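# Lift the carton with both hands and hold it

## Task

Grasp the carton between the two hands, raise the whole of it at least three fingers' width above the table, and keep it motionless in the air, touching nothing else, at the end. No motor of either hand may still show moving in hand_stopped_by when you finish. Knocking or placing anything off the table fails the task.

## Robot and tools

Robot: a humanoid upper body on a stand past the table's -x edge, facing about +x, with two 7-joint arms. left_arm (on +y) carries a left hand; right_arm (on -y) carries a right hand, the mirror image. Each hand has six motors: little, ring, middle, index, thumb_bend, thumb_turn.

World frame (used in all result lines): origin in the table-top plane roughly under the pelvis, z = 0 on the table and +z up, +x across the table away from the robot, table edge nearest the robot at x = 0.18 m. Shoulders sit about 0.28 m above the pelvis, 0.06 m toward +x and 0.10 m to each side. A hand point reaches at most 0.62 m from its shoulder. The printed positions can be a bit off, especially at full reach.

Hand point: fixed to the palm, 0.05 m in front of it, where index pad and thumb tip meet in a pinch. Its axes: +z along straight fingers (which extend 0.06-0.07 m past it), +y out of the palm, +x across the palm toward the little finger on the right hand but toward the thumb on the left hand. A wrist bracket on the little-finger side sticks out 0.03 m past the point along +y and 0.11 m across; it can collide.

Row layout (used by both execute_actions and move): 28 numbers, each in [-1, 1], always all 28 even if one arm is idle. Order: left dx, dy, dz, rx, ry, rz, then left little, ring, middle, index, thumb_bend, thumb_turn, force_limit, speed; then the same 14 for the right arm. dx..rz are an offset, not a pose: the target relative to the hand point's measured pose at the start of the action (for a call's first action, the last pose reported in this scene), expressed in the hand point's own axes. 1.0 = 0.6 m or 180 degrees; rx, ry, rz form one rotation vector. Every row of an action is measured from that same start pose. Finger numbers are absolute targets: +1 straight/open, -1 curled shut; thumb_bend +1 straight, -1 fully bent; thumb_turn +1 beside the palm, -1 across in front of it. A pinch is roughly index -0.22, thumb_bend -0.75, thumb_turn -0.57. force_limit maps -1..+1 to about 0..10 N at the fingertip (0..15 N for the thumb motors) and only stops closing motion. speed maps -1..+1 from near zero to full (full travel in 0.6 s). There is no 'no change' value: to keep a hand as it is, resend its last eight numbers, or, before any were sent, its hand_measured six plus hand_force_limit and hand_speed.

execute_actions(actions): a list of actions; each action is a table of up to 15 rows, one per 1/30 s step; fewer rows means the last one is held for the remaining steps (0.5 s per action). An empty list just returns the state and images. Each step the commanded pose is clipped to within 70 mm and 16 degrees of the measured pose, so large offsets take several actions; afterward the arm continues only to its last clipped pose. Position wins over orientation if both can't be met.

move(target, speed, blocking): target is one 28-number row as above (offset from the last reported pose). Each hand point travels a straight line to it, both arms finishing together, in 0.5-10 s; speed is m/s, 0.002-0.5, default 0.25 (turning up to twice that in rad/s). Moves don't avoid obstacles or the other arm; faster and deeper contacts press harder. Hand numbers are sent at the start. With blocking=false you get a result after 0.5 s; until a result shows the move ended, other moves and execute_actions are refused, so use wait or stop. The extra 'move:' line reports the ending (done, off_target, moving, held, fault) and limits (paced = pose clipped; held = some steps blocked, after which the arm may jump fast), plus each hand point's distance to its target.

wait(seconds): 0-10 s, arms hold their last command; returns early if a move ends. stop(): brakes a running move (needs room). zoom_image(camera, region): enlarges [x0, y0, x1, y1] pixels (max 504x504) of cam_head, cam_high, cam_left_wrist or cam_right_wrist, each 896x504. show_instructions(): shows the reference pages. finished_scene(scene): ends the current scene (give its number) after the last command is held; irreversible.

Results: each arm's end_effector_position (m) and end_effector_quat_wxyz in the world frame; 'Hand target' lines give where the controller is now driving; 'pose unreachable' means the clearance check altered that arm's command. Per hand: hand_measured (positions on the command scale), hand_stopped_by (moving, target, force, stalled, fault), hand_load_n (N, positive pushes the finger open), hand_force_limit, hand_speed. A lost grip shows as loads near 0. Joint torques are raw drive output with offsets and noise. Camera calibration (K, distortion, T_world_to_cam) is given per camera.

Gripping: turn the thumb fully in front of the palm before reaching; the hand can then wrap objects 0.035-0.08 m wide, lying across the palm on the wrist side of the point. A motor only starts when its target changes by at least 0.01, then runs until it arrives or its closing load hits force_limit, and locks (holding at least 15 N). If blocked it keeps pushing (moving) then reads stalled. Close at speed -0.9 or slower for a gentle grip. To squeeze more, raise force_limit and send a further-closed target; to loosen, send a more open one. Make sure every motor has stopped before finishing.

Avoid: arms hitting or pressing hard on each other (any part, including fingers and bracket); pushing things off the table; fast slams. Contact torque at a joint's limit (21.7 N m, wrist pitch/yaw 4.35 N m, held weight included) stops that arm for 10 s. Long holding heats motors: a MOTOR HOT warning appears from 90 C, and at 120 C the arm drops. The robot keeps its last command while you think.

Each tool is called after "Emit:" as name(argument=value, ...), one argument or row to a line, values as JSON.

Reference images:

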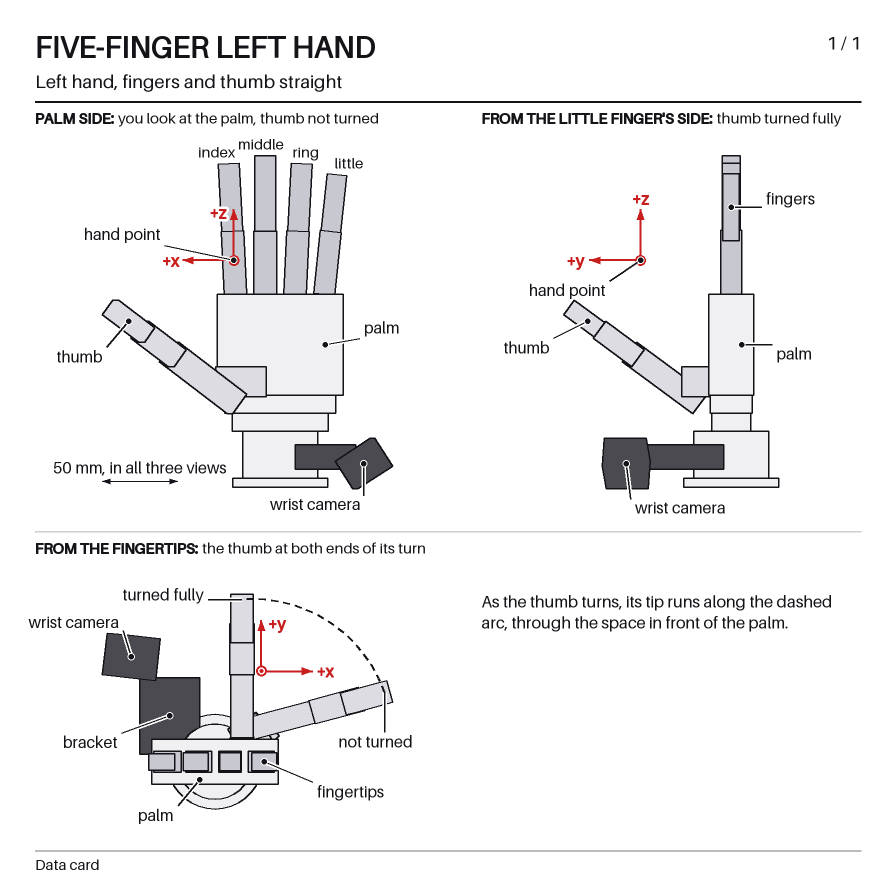

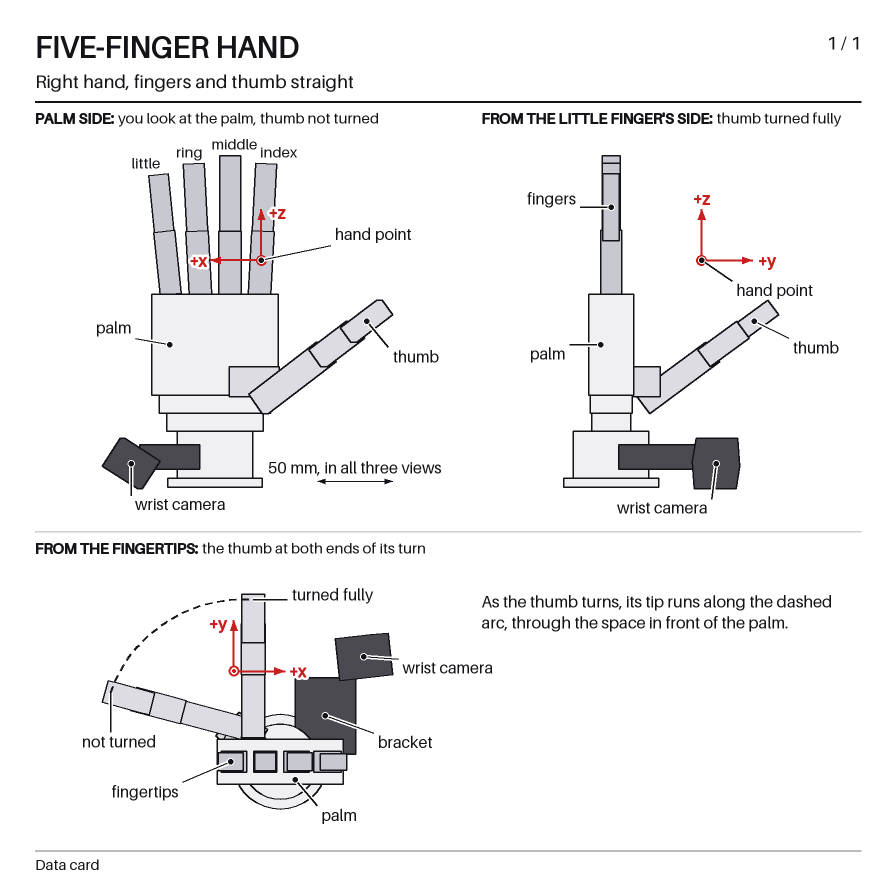

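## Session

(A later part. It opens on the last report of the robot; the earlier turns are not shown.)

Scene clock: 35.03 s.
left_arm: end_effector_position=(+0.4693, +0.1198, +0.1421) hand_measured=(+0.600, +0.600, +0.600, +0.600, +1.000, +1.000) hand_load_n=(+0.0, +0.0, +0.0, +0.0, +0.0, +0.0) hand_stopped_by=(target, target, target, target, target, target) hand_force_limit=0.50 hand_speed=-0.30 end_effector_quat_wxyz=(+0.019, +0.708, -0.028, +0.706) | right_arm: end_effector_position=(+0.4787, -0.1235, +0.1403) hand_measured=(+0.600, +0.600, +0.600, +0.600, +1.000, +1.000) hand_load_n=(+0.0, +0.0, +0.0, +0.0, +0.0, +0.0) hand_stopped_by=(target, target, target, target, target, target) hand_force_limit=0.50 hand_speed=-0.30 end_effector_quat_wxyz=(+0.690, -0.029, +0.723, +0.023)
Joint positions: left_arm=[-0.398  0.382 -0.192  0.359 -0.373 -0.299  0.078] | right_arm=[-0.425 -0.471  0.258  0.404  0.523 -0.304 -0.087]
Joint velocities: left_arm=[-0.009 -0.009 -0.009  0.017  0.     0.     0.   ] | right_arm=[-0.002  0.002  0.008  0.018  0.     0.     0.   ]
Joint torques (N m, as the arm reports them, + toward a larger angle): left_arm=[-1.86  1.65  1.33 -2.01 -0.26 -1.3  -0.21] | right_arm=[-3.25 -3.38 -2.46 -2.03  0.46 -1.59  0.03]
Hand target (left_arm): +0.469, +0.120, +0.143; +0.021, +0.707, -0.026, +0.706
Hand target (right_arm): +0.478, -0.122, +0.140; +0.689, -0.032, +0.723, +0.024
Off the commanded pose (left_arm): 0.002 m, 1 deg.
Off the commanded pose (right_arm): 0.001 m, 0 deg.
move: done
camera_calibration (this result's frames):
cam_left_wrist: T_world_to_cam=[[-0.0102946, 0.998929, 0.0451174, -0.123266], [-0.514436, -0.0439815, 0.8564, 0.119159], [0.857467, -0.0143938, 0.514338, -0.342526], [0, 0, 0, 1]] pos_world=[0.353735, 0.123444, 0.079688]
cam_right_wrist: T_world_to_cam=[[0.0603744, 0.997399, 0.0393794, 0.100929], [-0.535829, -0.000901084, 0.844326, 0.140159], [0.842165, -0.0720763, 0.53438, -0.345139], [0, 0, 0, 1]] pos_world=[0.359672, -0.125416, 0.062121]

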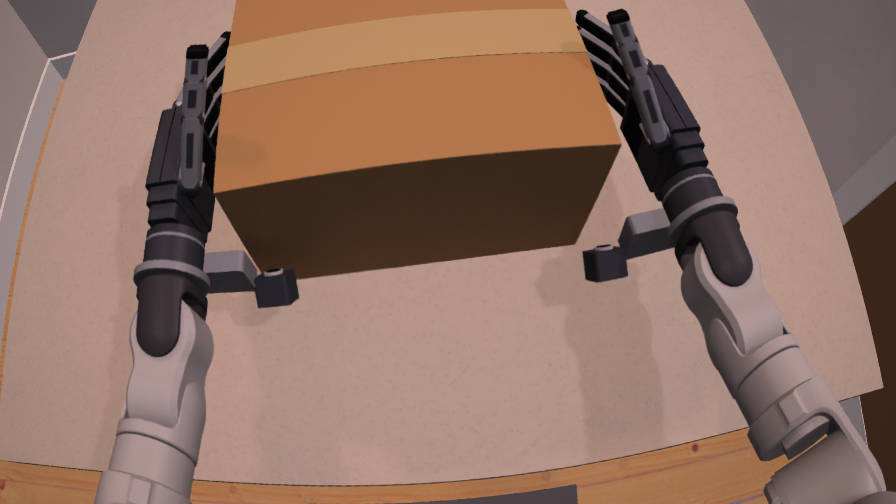

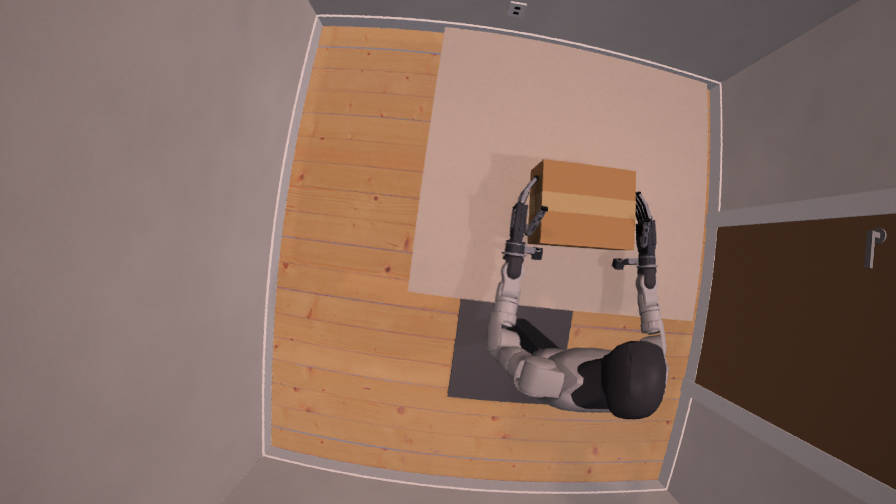

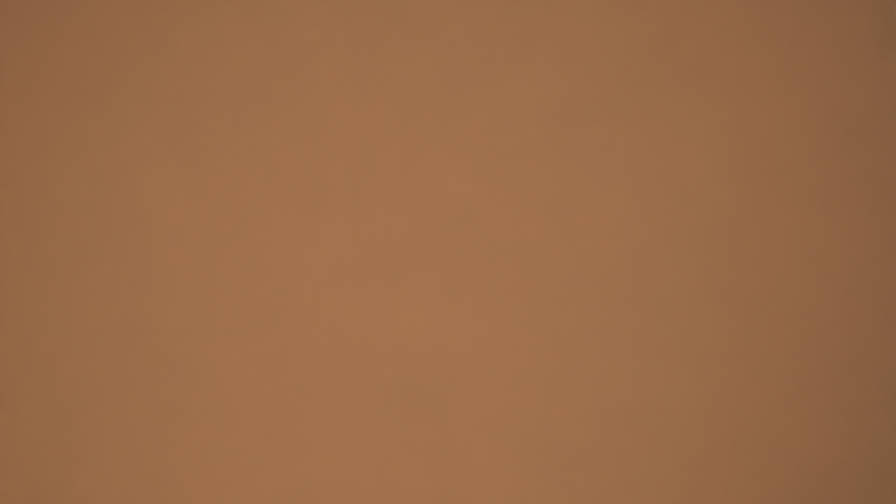

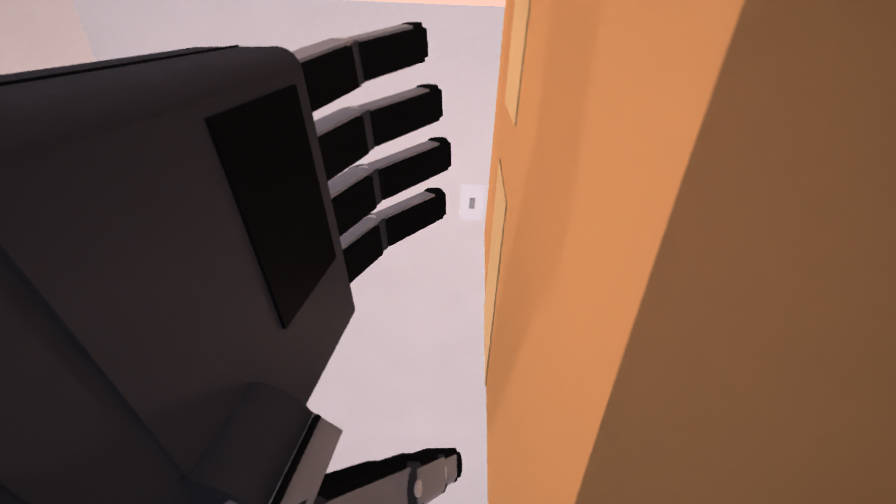

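Emit:
move(
  target=[0,0.04,-0.008,0,0,0,0.6,0.6,0.6,0.6,1,1,0.5,-0.3,0,0.07,-0.005,0,0,0,0.6,0.6,0.6,0.6,1,1,0.5,-0.3],
  speed=0.03,
)

Scene clock: 38.60 s.
left_arm: end_effector_position=(+0.4679, +0.1136, +0.1446) hand_measured=(+0.600, +0.600, +0.600, +0.600, +1.000, +1.000) hand_load_n=(+0.0, +0.0, +5.0, +0.0, +0.0, +0.0) hand_stopped_by=(target, target, target, target, target, target) hand_force_limit=0.50 hand_speed=-0.30 end_effector_quat_wxyz=(-0.000, +0.706, -0.009, +0.708) | right_arm: end_effector_position=(+0.4748, -0.1010, +0.1395) hand_measured=(+0.600, +0.600, +0.600, +0.600, +1.000, +1.000) hand_load_n=(+0.0, +0.0, +0.0, +0.0, +0.0, +0.5) hand_stopped_by=(target, target, target, target, target, target) hand_force_limit=0.50 hand_speed=-0.30 end_effector_quat_wxyz=(+0.688, -0.009, +0.725, +0.007)
Joint positions: left_arm=[-0.382  0.375 -0.256  0.296 -0.36  -0.281  0.214] | right_arm=[-0.407 -0.43   0.346  0.302  0.483 -0.264 -0.276]
Joint velocities: left_arm=[ 0.005  0.014 -0.017 -0.002 -0.011  0.     0.014] | right_arm=[ 0.006 -0.009  0.014 -0.011  0.003 -0.003 -0.017]
Joint torques (N m, as the arm reports them, + toward a larger angle): left_arm=[-1.25  0.68 -1.48 -3.33  0.6  -1.19 -1.14] | right_arm=[-3.44 -1.09 -0.26 -2.9   0.11 -1.23  0.44]
Hand target (left_arm): +0.463, +0.096, +0.143; +0.019, +0.706, -0.028, +0.707
Hand target (right_arm): +0.471, -0.083, +0.139; +0.687, -0.027, +0.725, +0.025
Off the commanded pose (left_arm): 0.018 m, 3 deg.
Off the commanded pose (right_arm): 0.019 m, 3 deg.
move: off_target (left_arm, right_arm)
camera_calibration (this result's frames):
cam_left_wrist: T_world_to_cam=[[-0.0639921, 0.996961, 0.0444271, -0.0917566], [-0.516025, -0.0711613, 0.853613, 0.12025], [0.85418, 0.031699, 0.51901, -0.34712], [0, 0, 0, 1]] pos_world=[0.352683, 0.111038, 0.0815886]
cam_right_wrist: T_world_to_cam=[[0.111276, 0.992811, 0.0440836, 0.0535058], [-0.531653, 0.0219937, 0.846677, 0.138755], [0.839621, -0.117652, 0.530278, -0.342617], [0, 0, 0, 1]] pos_world=[0.355484, -0.0964824, 0.0618433]

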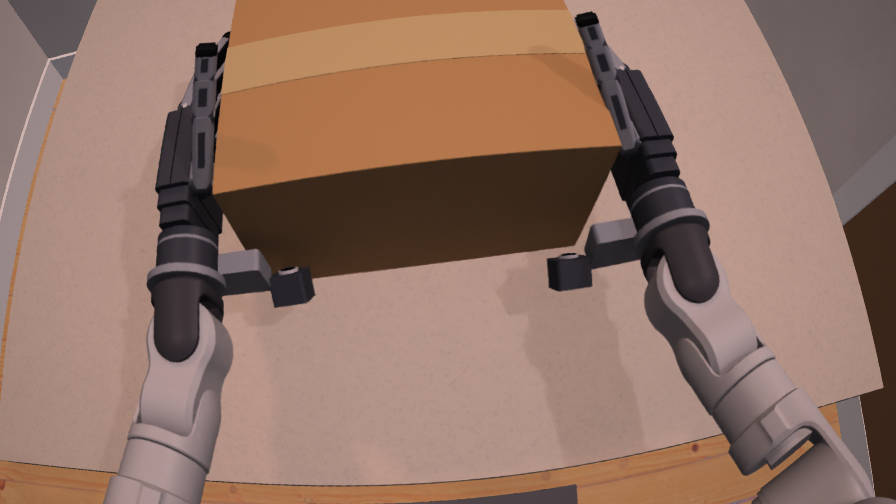

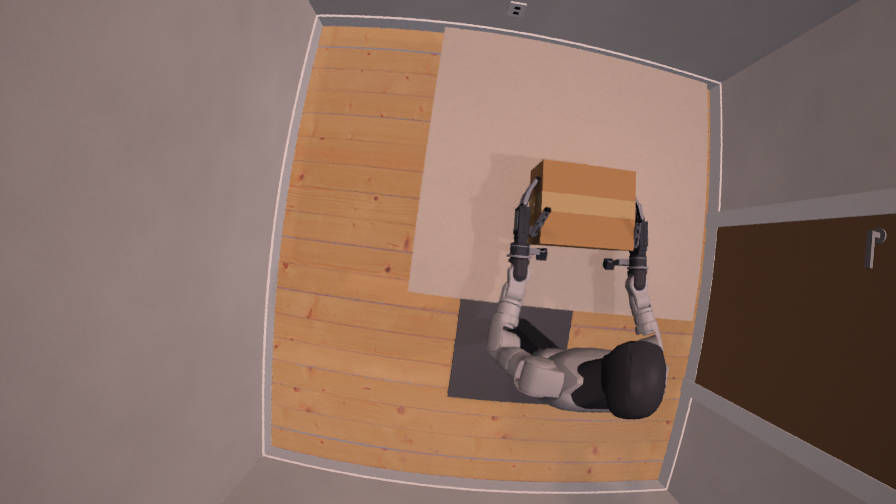

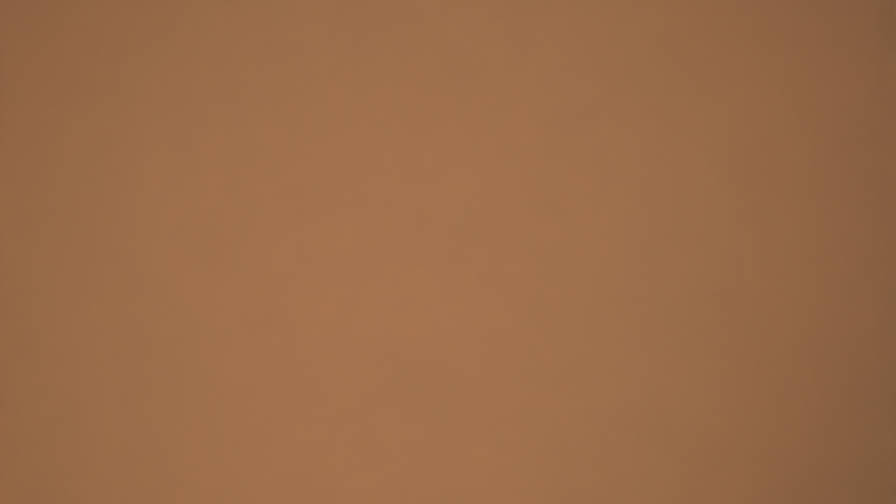

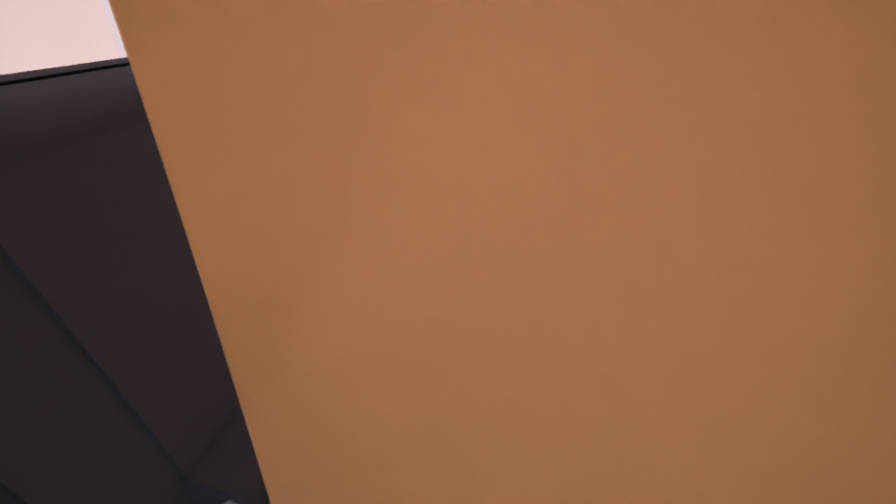

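Close the fingers onto the sides with force, keep squeezing.

Emit:
execute_actions(
  actions=[
    [[0,0.04,0,-0.02,0,0,0,0,0,0,1,1,0,-0.7,0,0.04,0,-0.02,0,0,0,0,0,0,1,1,0,-0.7]],
    [[0,0.04,0,-0.02,0,0,0,0,0,0,1,1,0,-0.7,0,0.04,0,-0.02,0,0,0,0,0,0,1,1,0,-0.7]],
    [[0,0.04,0,-0.02,0,0,0,0,0,0,1,1,0,-0.7,0,0.04,0,-0.02,0,0,0,0,0,0,1,1,0,-0.7]],
  ],
)

Scene clock: 42.47 s.
left_arm: end_effector_position=(+0.4787, +0.1161, +0.1441) hand_measured=(+0.454, +0.552, +0.600, +0.504, +1.000, +1.000) hand_load_n=(+2.0, +0.0, +0.0, +2.0, +0.0, +0.0) hand_stopped_by=(force, force, force, force, target, target) hand_force_limit=0.00 hand_speed=-0.70 end_effector_quat_wxyz=(-0.016, +0.706, -0.009, +0.708) | right_arm: end_effector_position=(+0.4871, -0.1035, +0.1373) hand_measured=(+0.236, +0.420, +0.536, +0.486, +1.000, +1.000) hand_load_n=(+1.0, +0.0, +0.0, +0.5, +0.0, +0.0) hand_stopped_by=(force, force, force, force, target, target) hand_force_limit=0.00 hand_speed=-0.70 end_effector_quat_wxyz=(+0.687, -0.012, +0.726, -0.013)
Joint positions: left_arm=[-0.435  0.384 -0.282  0.352 -0.363 -0.286  0.253] | right_arm=[-0.471 -0.438  0.38   0.372  0.487 -0.271 -0.314]
Joint velocities: left_arm=[ 0.     0.006  0.003 -0.003  0.    -0.002  0.003] | right_arm=[-0.006 -0.009  0.014  0.008  0.005 -0.002 -0.005]
Joint torques (N m, as the arm reports them, + toward a larger angle): left_arm=[-2.62 -0.11 -2.07 -2.85  0.54 -0.99 -1.48] | right_arm=[-4.11 -0.48 -0.22 -2.68  0.33 -1.22  0.75]
Hand target (left_arm): +0.475, +0.093, +0.144; +0.009, +0.706, -0.030, +0.707
Hand target (right_arm): +0.483, -0.080, +0.137; +0.686, -0.029, +0.727, +0.015
Off the commanded pose (left_arm): 0.024 m, 4 deg.
Off the commanded pose (right_arm): 0.023 m, 4 deg.
camera_calibration (this result's frames):
cam_left_wrist: T_world_to_cam=[[-0.0881184, 0.993912, 0.066131, -0.084747], [-0.513577, -0.102217, 0.851933, 0.129199], [0.853507, 0.0411076, 0.519458, -0.357], [0, 0, 0, 1]] pos_world=[0.363588, 0.112113, 0.080982]
cam_right_wrist: T_world_to_cam=[[0.135529, 0.990704, 0.0117266, 0.0470637], [-0.528549, 0.062285, 0.846615, 0.14985], [0.838014, -0.120939, 0.532077, -0.351892], [0, 0, 0, 1]] pos_world=[0.367715, -0.0985171, 0.0598168]

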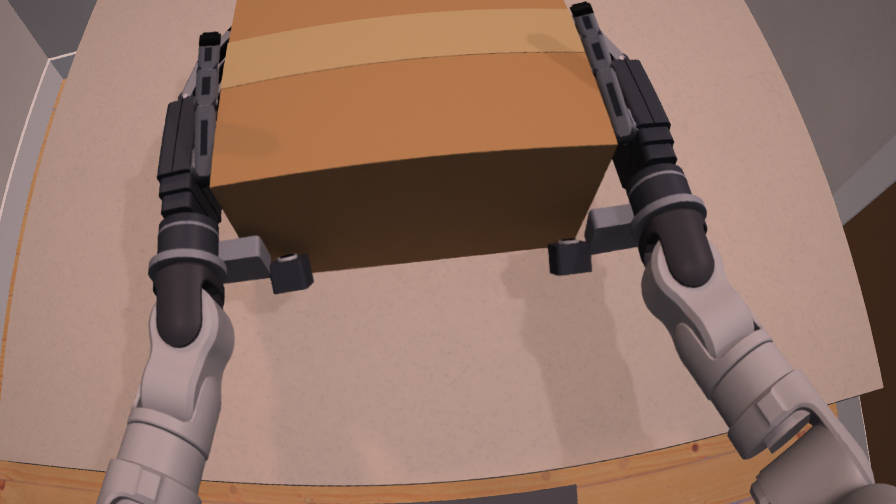

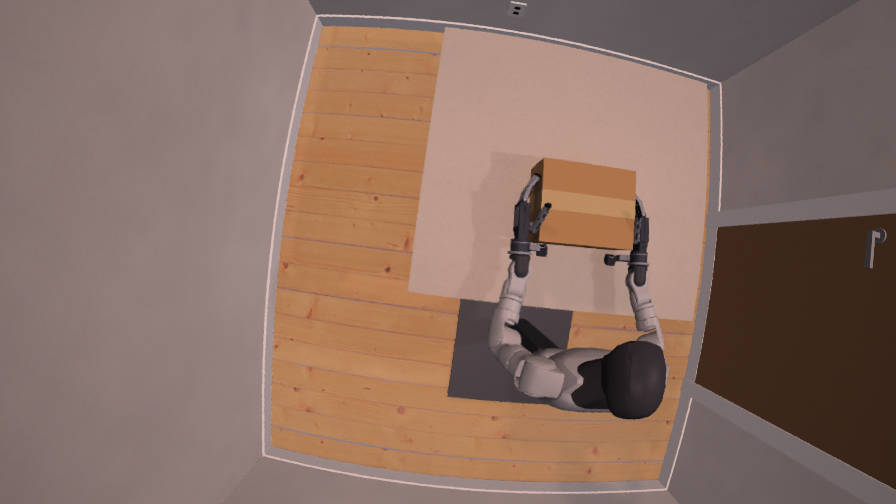

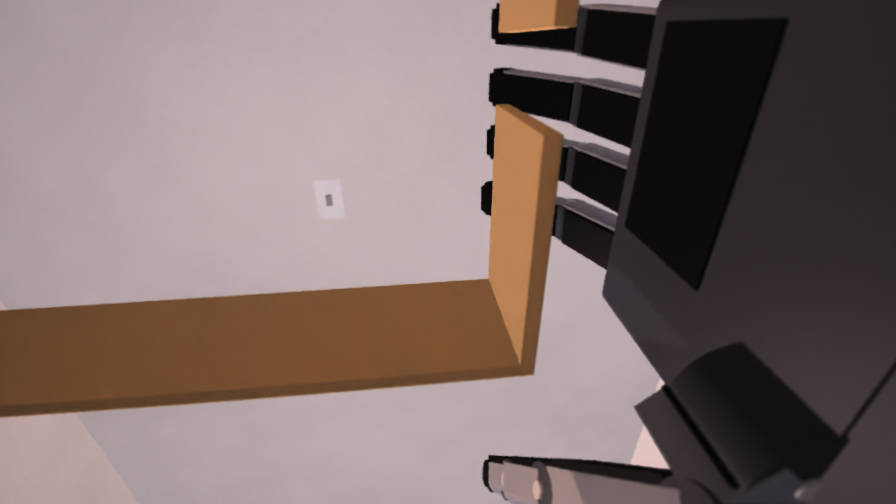

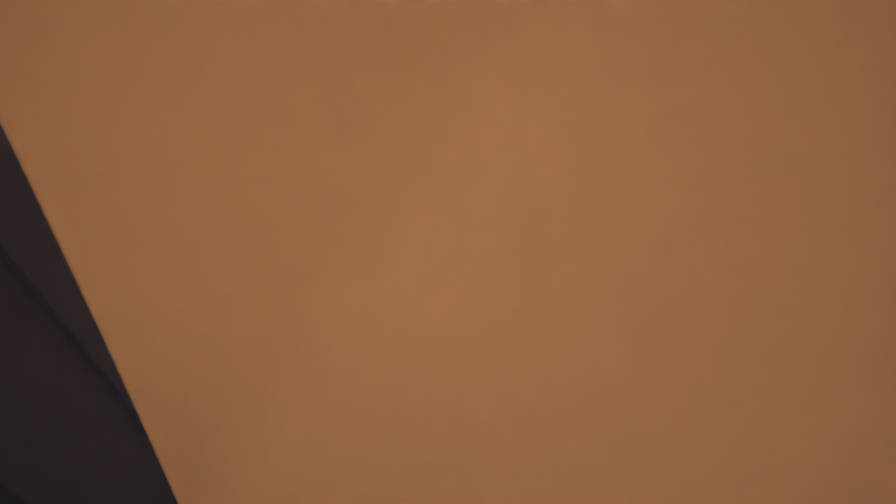

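Emit:
execute_actions(
  actions=[
    [[0,0.07,-0.01,-0.04,0,0,0,0,0,0,1,1,0,-0.7,0,0.07,-0.01,-0.04,0,0,0,0,0,0,1,1,0,-0.7]],
    [[0.03,0.07,-0.01,-0.04,0,0,0,0,0,0,1,1,0,-0.7,-0.03,0.07,-0.01,-0.04,0,0,0,0,0,0,1,1,0,-0.7]],
    [[0.04,0.07,-0.01,-0.04,0,0,0,0,0,0,1,1,0,-0.7,-0.04,0.07,-0.01,-0.04,0,0,0,0,0,0,1,1,0,-0.7]],
    [[0.04,0.07,-0.01,-0.04,0,0,0,0,0,0,1,1,0,-0.7,-0.04,0.07,-0.01,-0.04,0,0,0,0,0,0,1,1,0,-0.7]],
  ],
)

Scene clock: 47.77 s.
left_arm: end_effector_position=(+0.4853, +0.1083, +0.1933) hand_measured=(+0.454, +0.552, +0.600, +0.504, +1.000, +1.000) hand_load_n=(+8.5, +0.0, +0.0, +0.0, +0.0, +0.0) hand_stopped_by=(force, force, force, force, target, target) hand_force_limit=0.00 hand_speed=-0.70 end_effector_quat_wxyz=(-0.024, +0.720, -0.034, +0.692) | right_arm: end_effector_position=(+0.4955, -0.1041, +0.1500) hand_measured=(+0.236, +0.420, +0.536, +0.488, +1.000, +1.000) hand_load_n=(+0.0, +0.0, +0.0, +9.5, +0.0, +0.0) hand_stopped_by=(force, force, force, force, target, target) hand_force_limit=0.00 hand_speed=-0.70 end_effector_quat_wxyz=(+0.634, -0.052, +0.770, -0.050)
Joint positions: left_arm=[-0.479  0.596 -0.348 -0.047 -0.539  0.093  0.414] | right_arm=[-0.525 -0.644  0.44   0.055  0.644  0.138 -0.466]
Joint velocities: left_arm=[-0.009  0.046 -0.04   0.002 -0.028  0.     0.035] | right_arm=[-0.014 -0.006  0.017 -0.012  0.     0.     0.   ]
Joint torques (N m, as the arm reports them, + toward a larger angle): left_arm=[-4.29 -0.79 -0.64 -5.73 -0.33 -2.72 -2.67] | right_arm=[-5.25  0.48  0.53 -4.86  0.46 -2.12  1.63]
Hand target (left_arm): +0.474, +0.072, +0.189; +0.022, +0.724, -0.069, +0.686
Hand target (right_arm): +0.485, -0.057, +0.166; +0.649, -0.083, +0.756, +0.018
Off the commanded pose (left_arm): 0.041 m, 7 deg.
Off the commanded pose (right_arm): 0.050 m, 9 deg.
camera_calibration (this result's frames):
cam_left_wrist: T_world_to_cam=[[-0.0603603, 0.991499, 0.115262, -0.102445], [-0.480131, -0.130077, 0.867499, 0.0736301], [0.875117, -0.0029786, 0.483902, -0.386653], [0, 0, 0, 1]] pos_world=[0.367536, 0.11, 0.135036]
cam_right_wrist: T_world_to_cam=[[0.123639, 0.985647, -0.114948, 0.0708136], [-0.408004, 0.156085, 0.899539, 0.0856914], [0.904569, -0.0643188, 0.421447, -0.376267], [0, 0, 0, 1]] pos_world=[0.366567, -0.107373, 0.0896336]

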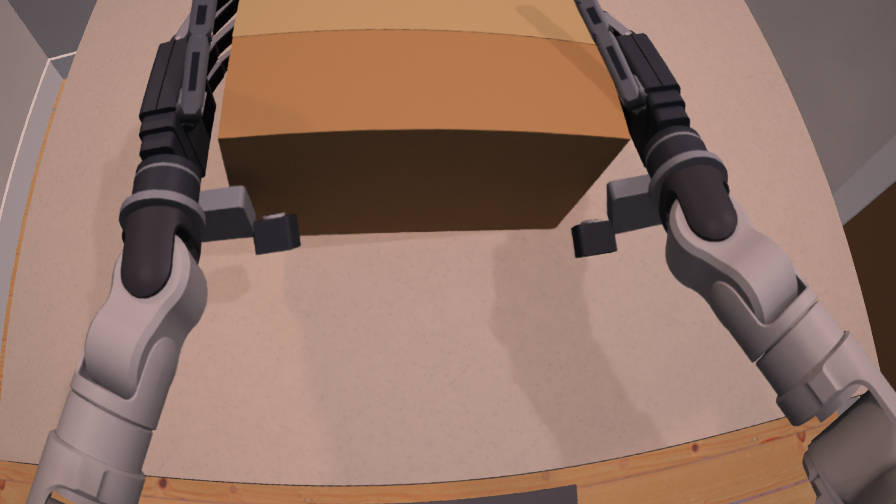

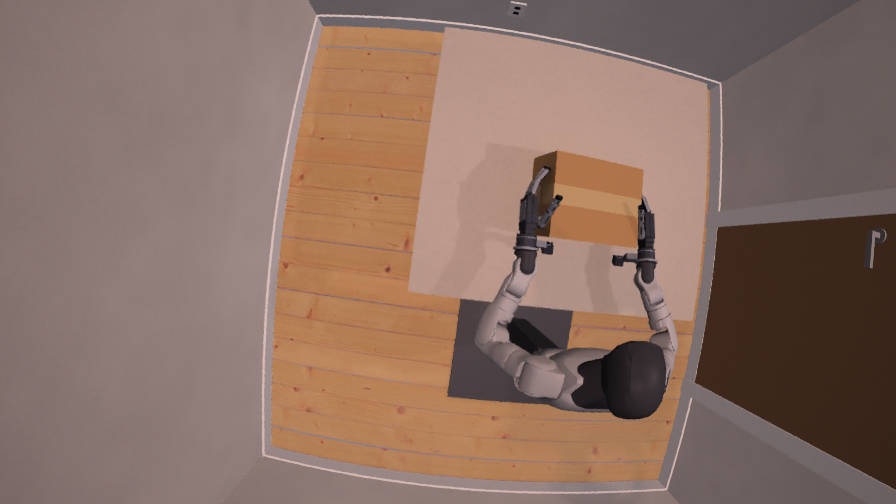

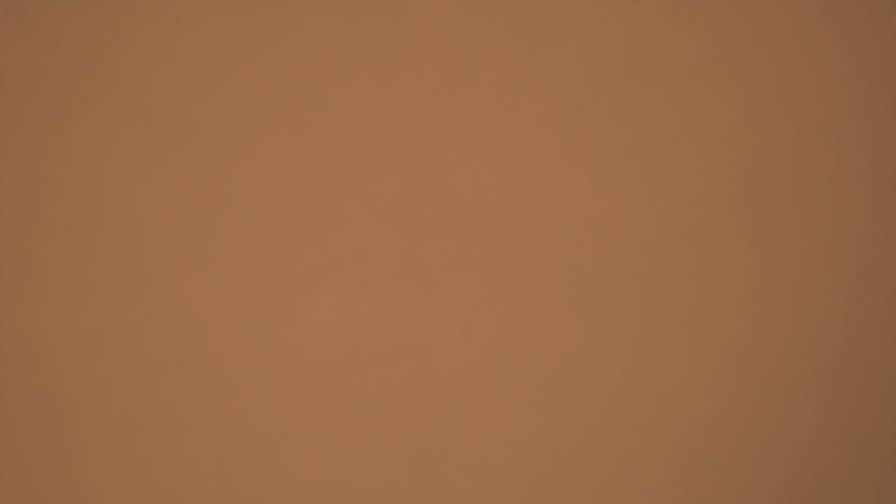

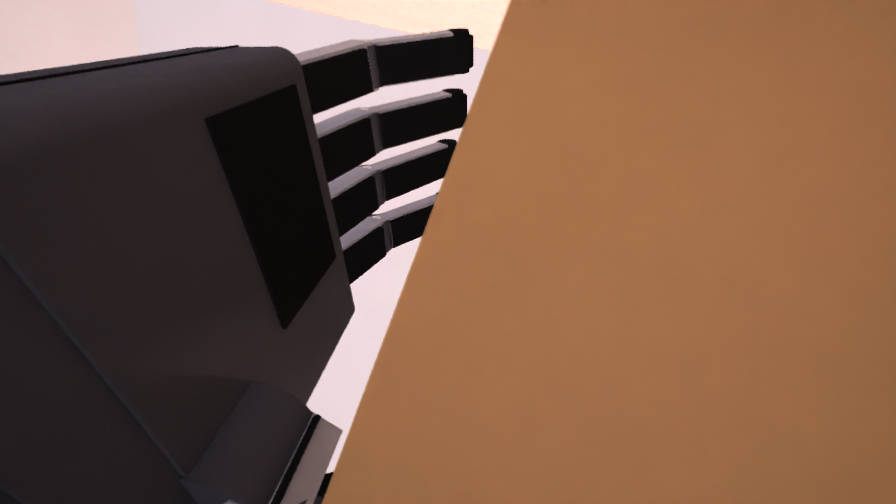

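Emit:
execute_actions(
  actions=[
    [[0.0,0.06,-0.03,-0.03,0,-0.02,0,0,0,0,1,1,0,-0.7,-0.06,0.06,-0.03,-0.03,-0.05,0.03,0,0,0,0,1,1,0,-0.7]],
    [[0.0,0.06,-0.03,-0.03,0,-0.01,0,0,0,0,1,1,0,-0.7,-0.06,0.06,-0.03,-0.03,-0.03,0.02,0,0,0,0,1,1,0,-0.7]],
  ],
)

Scene clock: 57.87 s.
left_arm: end_effector_position=(+0.4668, +0.1090, +0.2000) hand_measured=(+0.454, +0.552, +0.600, +0.504, +1.000, +1.000) hand_load_n=(+10.5, +0.0, +0.0, +0.5, +0.0, +0.0) hand_stopped_by=(force, force, force, force, target, target) hand_force_limit=0.00 hand_speed=-0.70 end_effector_quat_wxyz=(-0.012, +0.712, +0.007, +0.702) | right_arm: end_effector_position=(+0.4828, -0.1073, +0.1875) hand_measured=(+0.238, +0.420, +0.536, +0.486, +1.000, +1.000) hand_load_n=(+7.0, +0.0, +0.0, +0.0, +0.0, +0.0) hand_stopped_by=(force, force, force, force, target, target) hand_force_limit=0.00 hand_speed=-0.70 end_effector_quat_wxyz=(+0.692, +0.008, +0.721, -0.029)
Joint positions: left_arm=[-0.399  0.605 -0.39  -0.143 -0.573  0.02   0.524] | right_arm=[-0.454 -0.625  0.45  -0.01   0.631 -0.062 -0.558]
Joint velocities: left_arm=[ 0.005  0.031 -0.046  0.005 -0.04  -0.014  0.024] | right_arm=[-0.017 -0.02   0.04  -0.005  0.026  0.    -0.02 ]
Joint torques (N m, as the arm reports them, + toward a larger angle): left_arm=[-3.7  -0.67 -1.71 -5.36 -0.04 -2.09 -2.81] | right_arm=[-6.11 -0.15 -1.31 -5.49  0.27 -3.31  1.42]
Hand target (left_arm): +0.456, +0.073, +0.199; +0.037, +0.715, -0.027, +0.698
Hand target (right_arm): +0.474, -0.070, +0.199; +0.703, -0.021, +0.710, +0.023
Off the commanded pose (left_arm): 0.038 m, 7 deg.
Off the commanded pose (right_arm): 0.041 m, 7 deg.
camera_calibration (this result's frames):
cam_left_wrist: T_world_to_cam=[[-0.103099, 0.993891, 0.0393848, -0.0701808], [-0.499753, -0.0859949, 0.861888, 0.0644324], [0.86001, 0.0691774, 0.505566, -0.378908], [0, 0, 0, 1]] pos_world=[0.35083, 0.101505, 0.138794]
cam_right_wrist: T_world_to_cam=[[0.185015, 0.982586, 0.0171722, 0.0250933], [-0.537933, 0.0866349, 0.838524, 0.114084], [0.822434, -0.164377, 0.544594, -0.374956], [0, 0, 0, 1]] pos_world=[0.365103, -0.096174, 0.108106]

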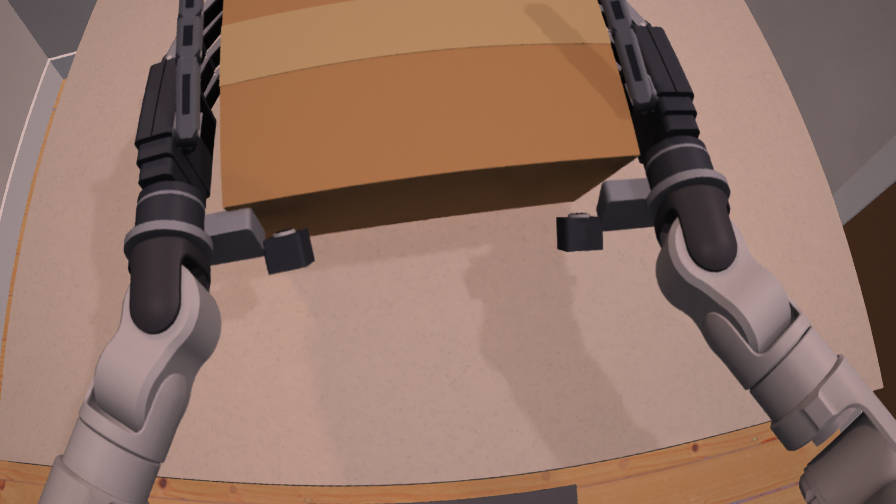

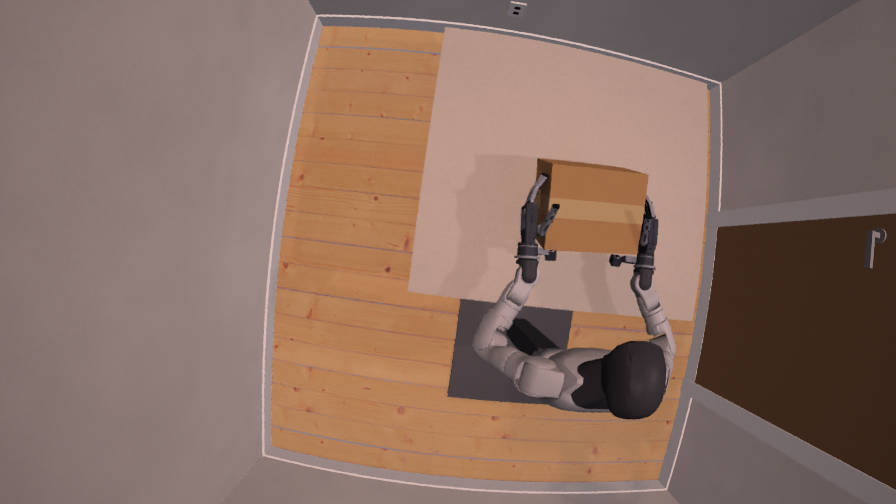

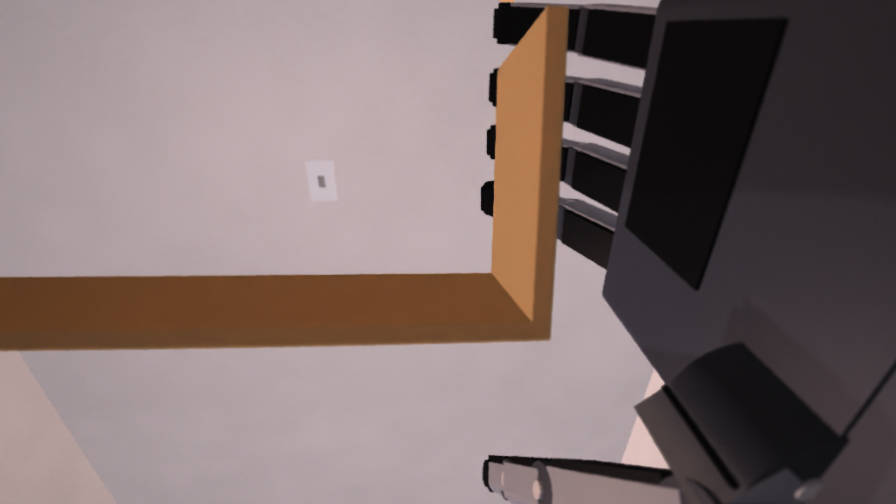

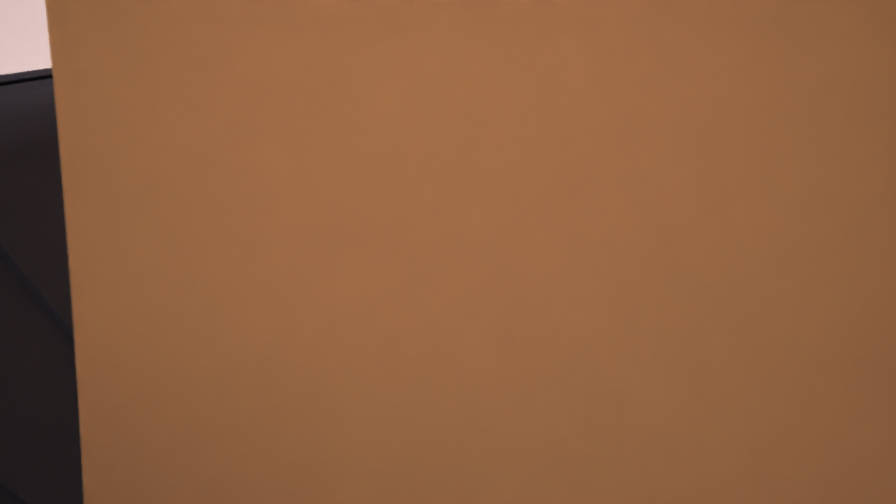

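Emit:
execute_actions(
  actions=[
    [[0.04,0.06,-0.02,-0.015,0,0,0,0,0,0,1,1,0,-0.7,-0.055,0.06,-0.02,-0.015,-0.02,0,0,0,0,0,1,1,0,-0.7]],
    [[0.04,0.06,-0.02,-0.015,0,0,0,0,0,0,1,1,0,-0.7,-0.055,0.06,-0.02,-0.015,-0.02,0,0,0,0,0,1,1,0,-0.7]],
    [[0.04,0.06,-0.02,-0.015,0,0,0,0,0,0,1,1,0,-0.7,-0.055,0.06,-0.02,-0.015,-0.02,0,0,0,0,0,1,1,0,-0.7]],
  ],
)

Scene clock: 63.13 s.
left_arm: end_effector_position=(+0.4619, +0.1043, +0.2718) hand_measured=(+0.454, +0.554, +0.600, +0.504, +1.000, +1.000) hand_load_n=(+8.5, +2.5, +1.0, +0.0, +0.0, +0.0) hand_stopped_by=(force, force, force, force, target, target) hand_force_limit=0.00 hand_speed=-0.70 end_effector_quat_wxyz=(-0.121, +0.692, +0.043, +0.710) | right_arm: end_effector_position=(+0.4767, -0.0900, +0.2718) hand_measured=(+0.238, +0.420, +0.536, +0.486, +1.000, +1.000) hand_load_n=(+9.0, +0.5, +0.0, +0.0, +0.0, +0.0) hand_stopped_by=(force, force, force, force, target, target) hand_force_limit=0.00 hand_speed=-0.70 end_effector_quat_wxyz=(+0.745, +0.044, +0.656, -0.115)
Joint positions: left_arm=[-0.576  0.628 -0.426 -0.547 -0.648  0.512  1.035] | right_arm=[-0.604 -0.645  0.541 -0.327  0.563  0.193 -1.01 ]
Joint velocities: left_arm=[ 0.037  0.     0.002  0.003 -0.008  0.019  0.005] | right_arm=[ 0.006 -0.032  0.037  0.011  0.044  0.    -0.023]
Joint torques (N m, as the arm reports them, + toward a larger angle): left_arm=[-4.47 -1.61 -0.27 -4.52 -0.85 -2.29 -2.02] | right_arm=[-6.06  0.74 -1.05 -4.9  -0.22 -2.79  1.32]
Hand target (left_arm): +0.455, +0.072, +0.272; -0.067, +0.701, +0.019, +0.710
Hand target (right_arm): +0.467, -0.056, +0.272; +0.748, +0.014, +0.661, -0.061
Off the commanded pose (left_arm): 0.038 m, 7 deg.
Off the commanded pose (right_arm): 0.035 m, 7 deg.
camera_calibration (this result's frames):
cam_left_wrist: T_world_to_cam=[[-0.307146, 0.942172, 0.134067, 0.0051463], [-0.494701, -0.278417, 0.823259, 0.0279308], [0.812978, 0.186538, 0.551608, -0.413694], [0, 0, 0, 1]] pos_world=[0.351722, 0.0800972, 0.204513]
cam_right_wrist: T_world_to_cam=[[0.347162, 0.937699, -0.0141017, -0.0650958], [-0.641246, 0.248326, 0.726042, 0.132961], [0.684311, -0.243012, 0.687505, -0.393075], [0, 0, 0, 1]] pos_world=[0.376845, -0.0674991, 0.172788]

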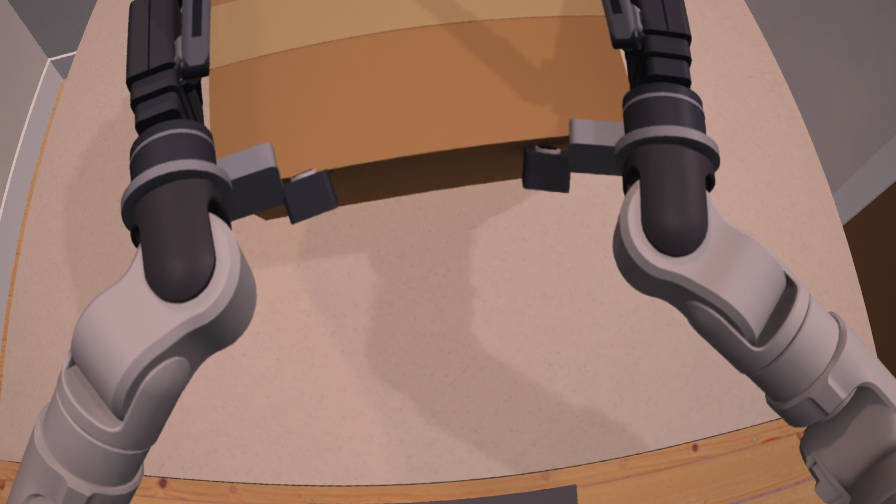

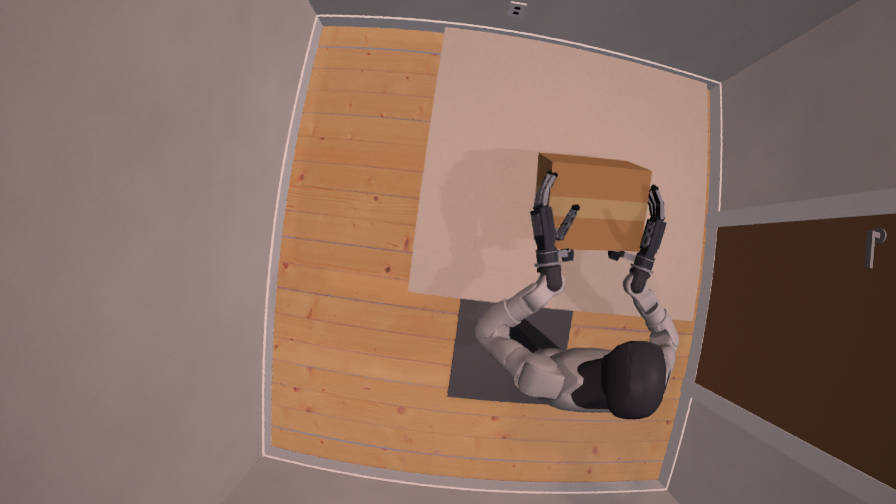

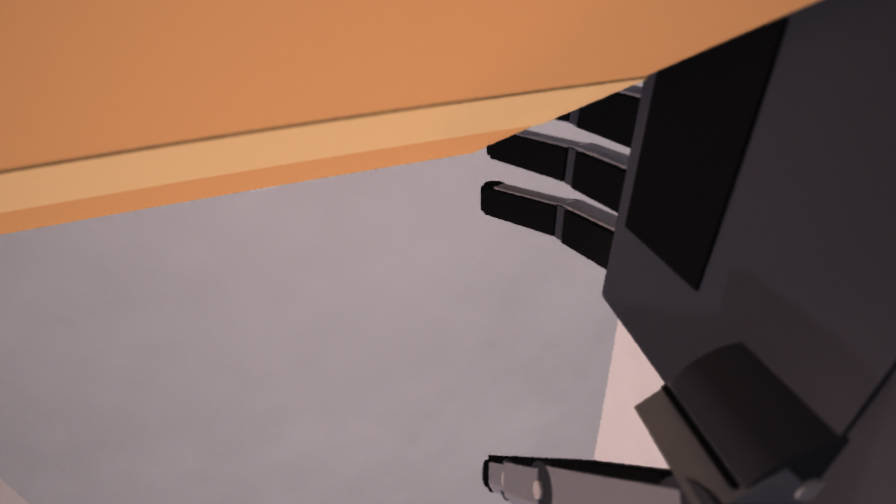

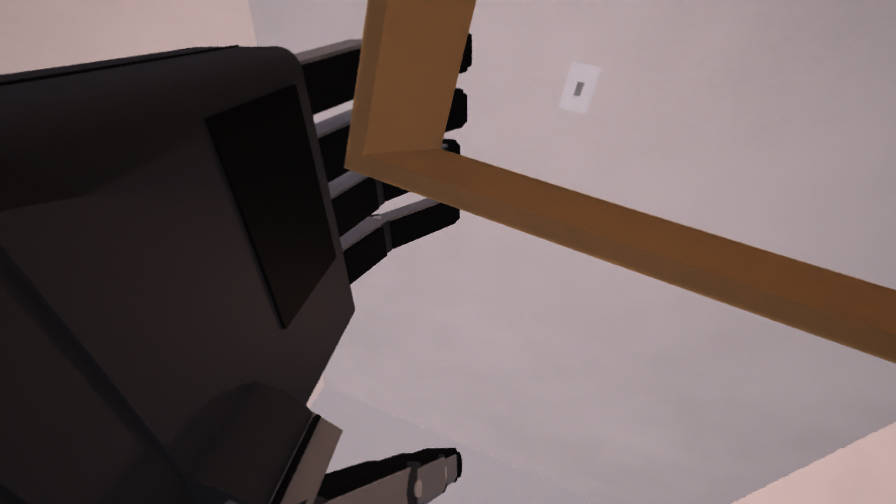

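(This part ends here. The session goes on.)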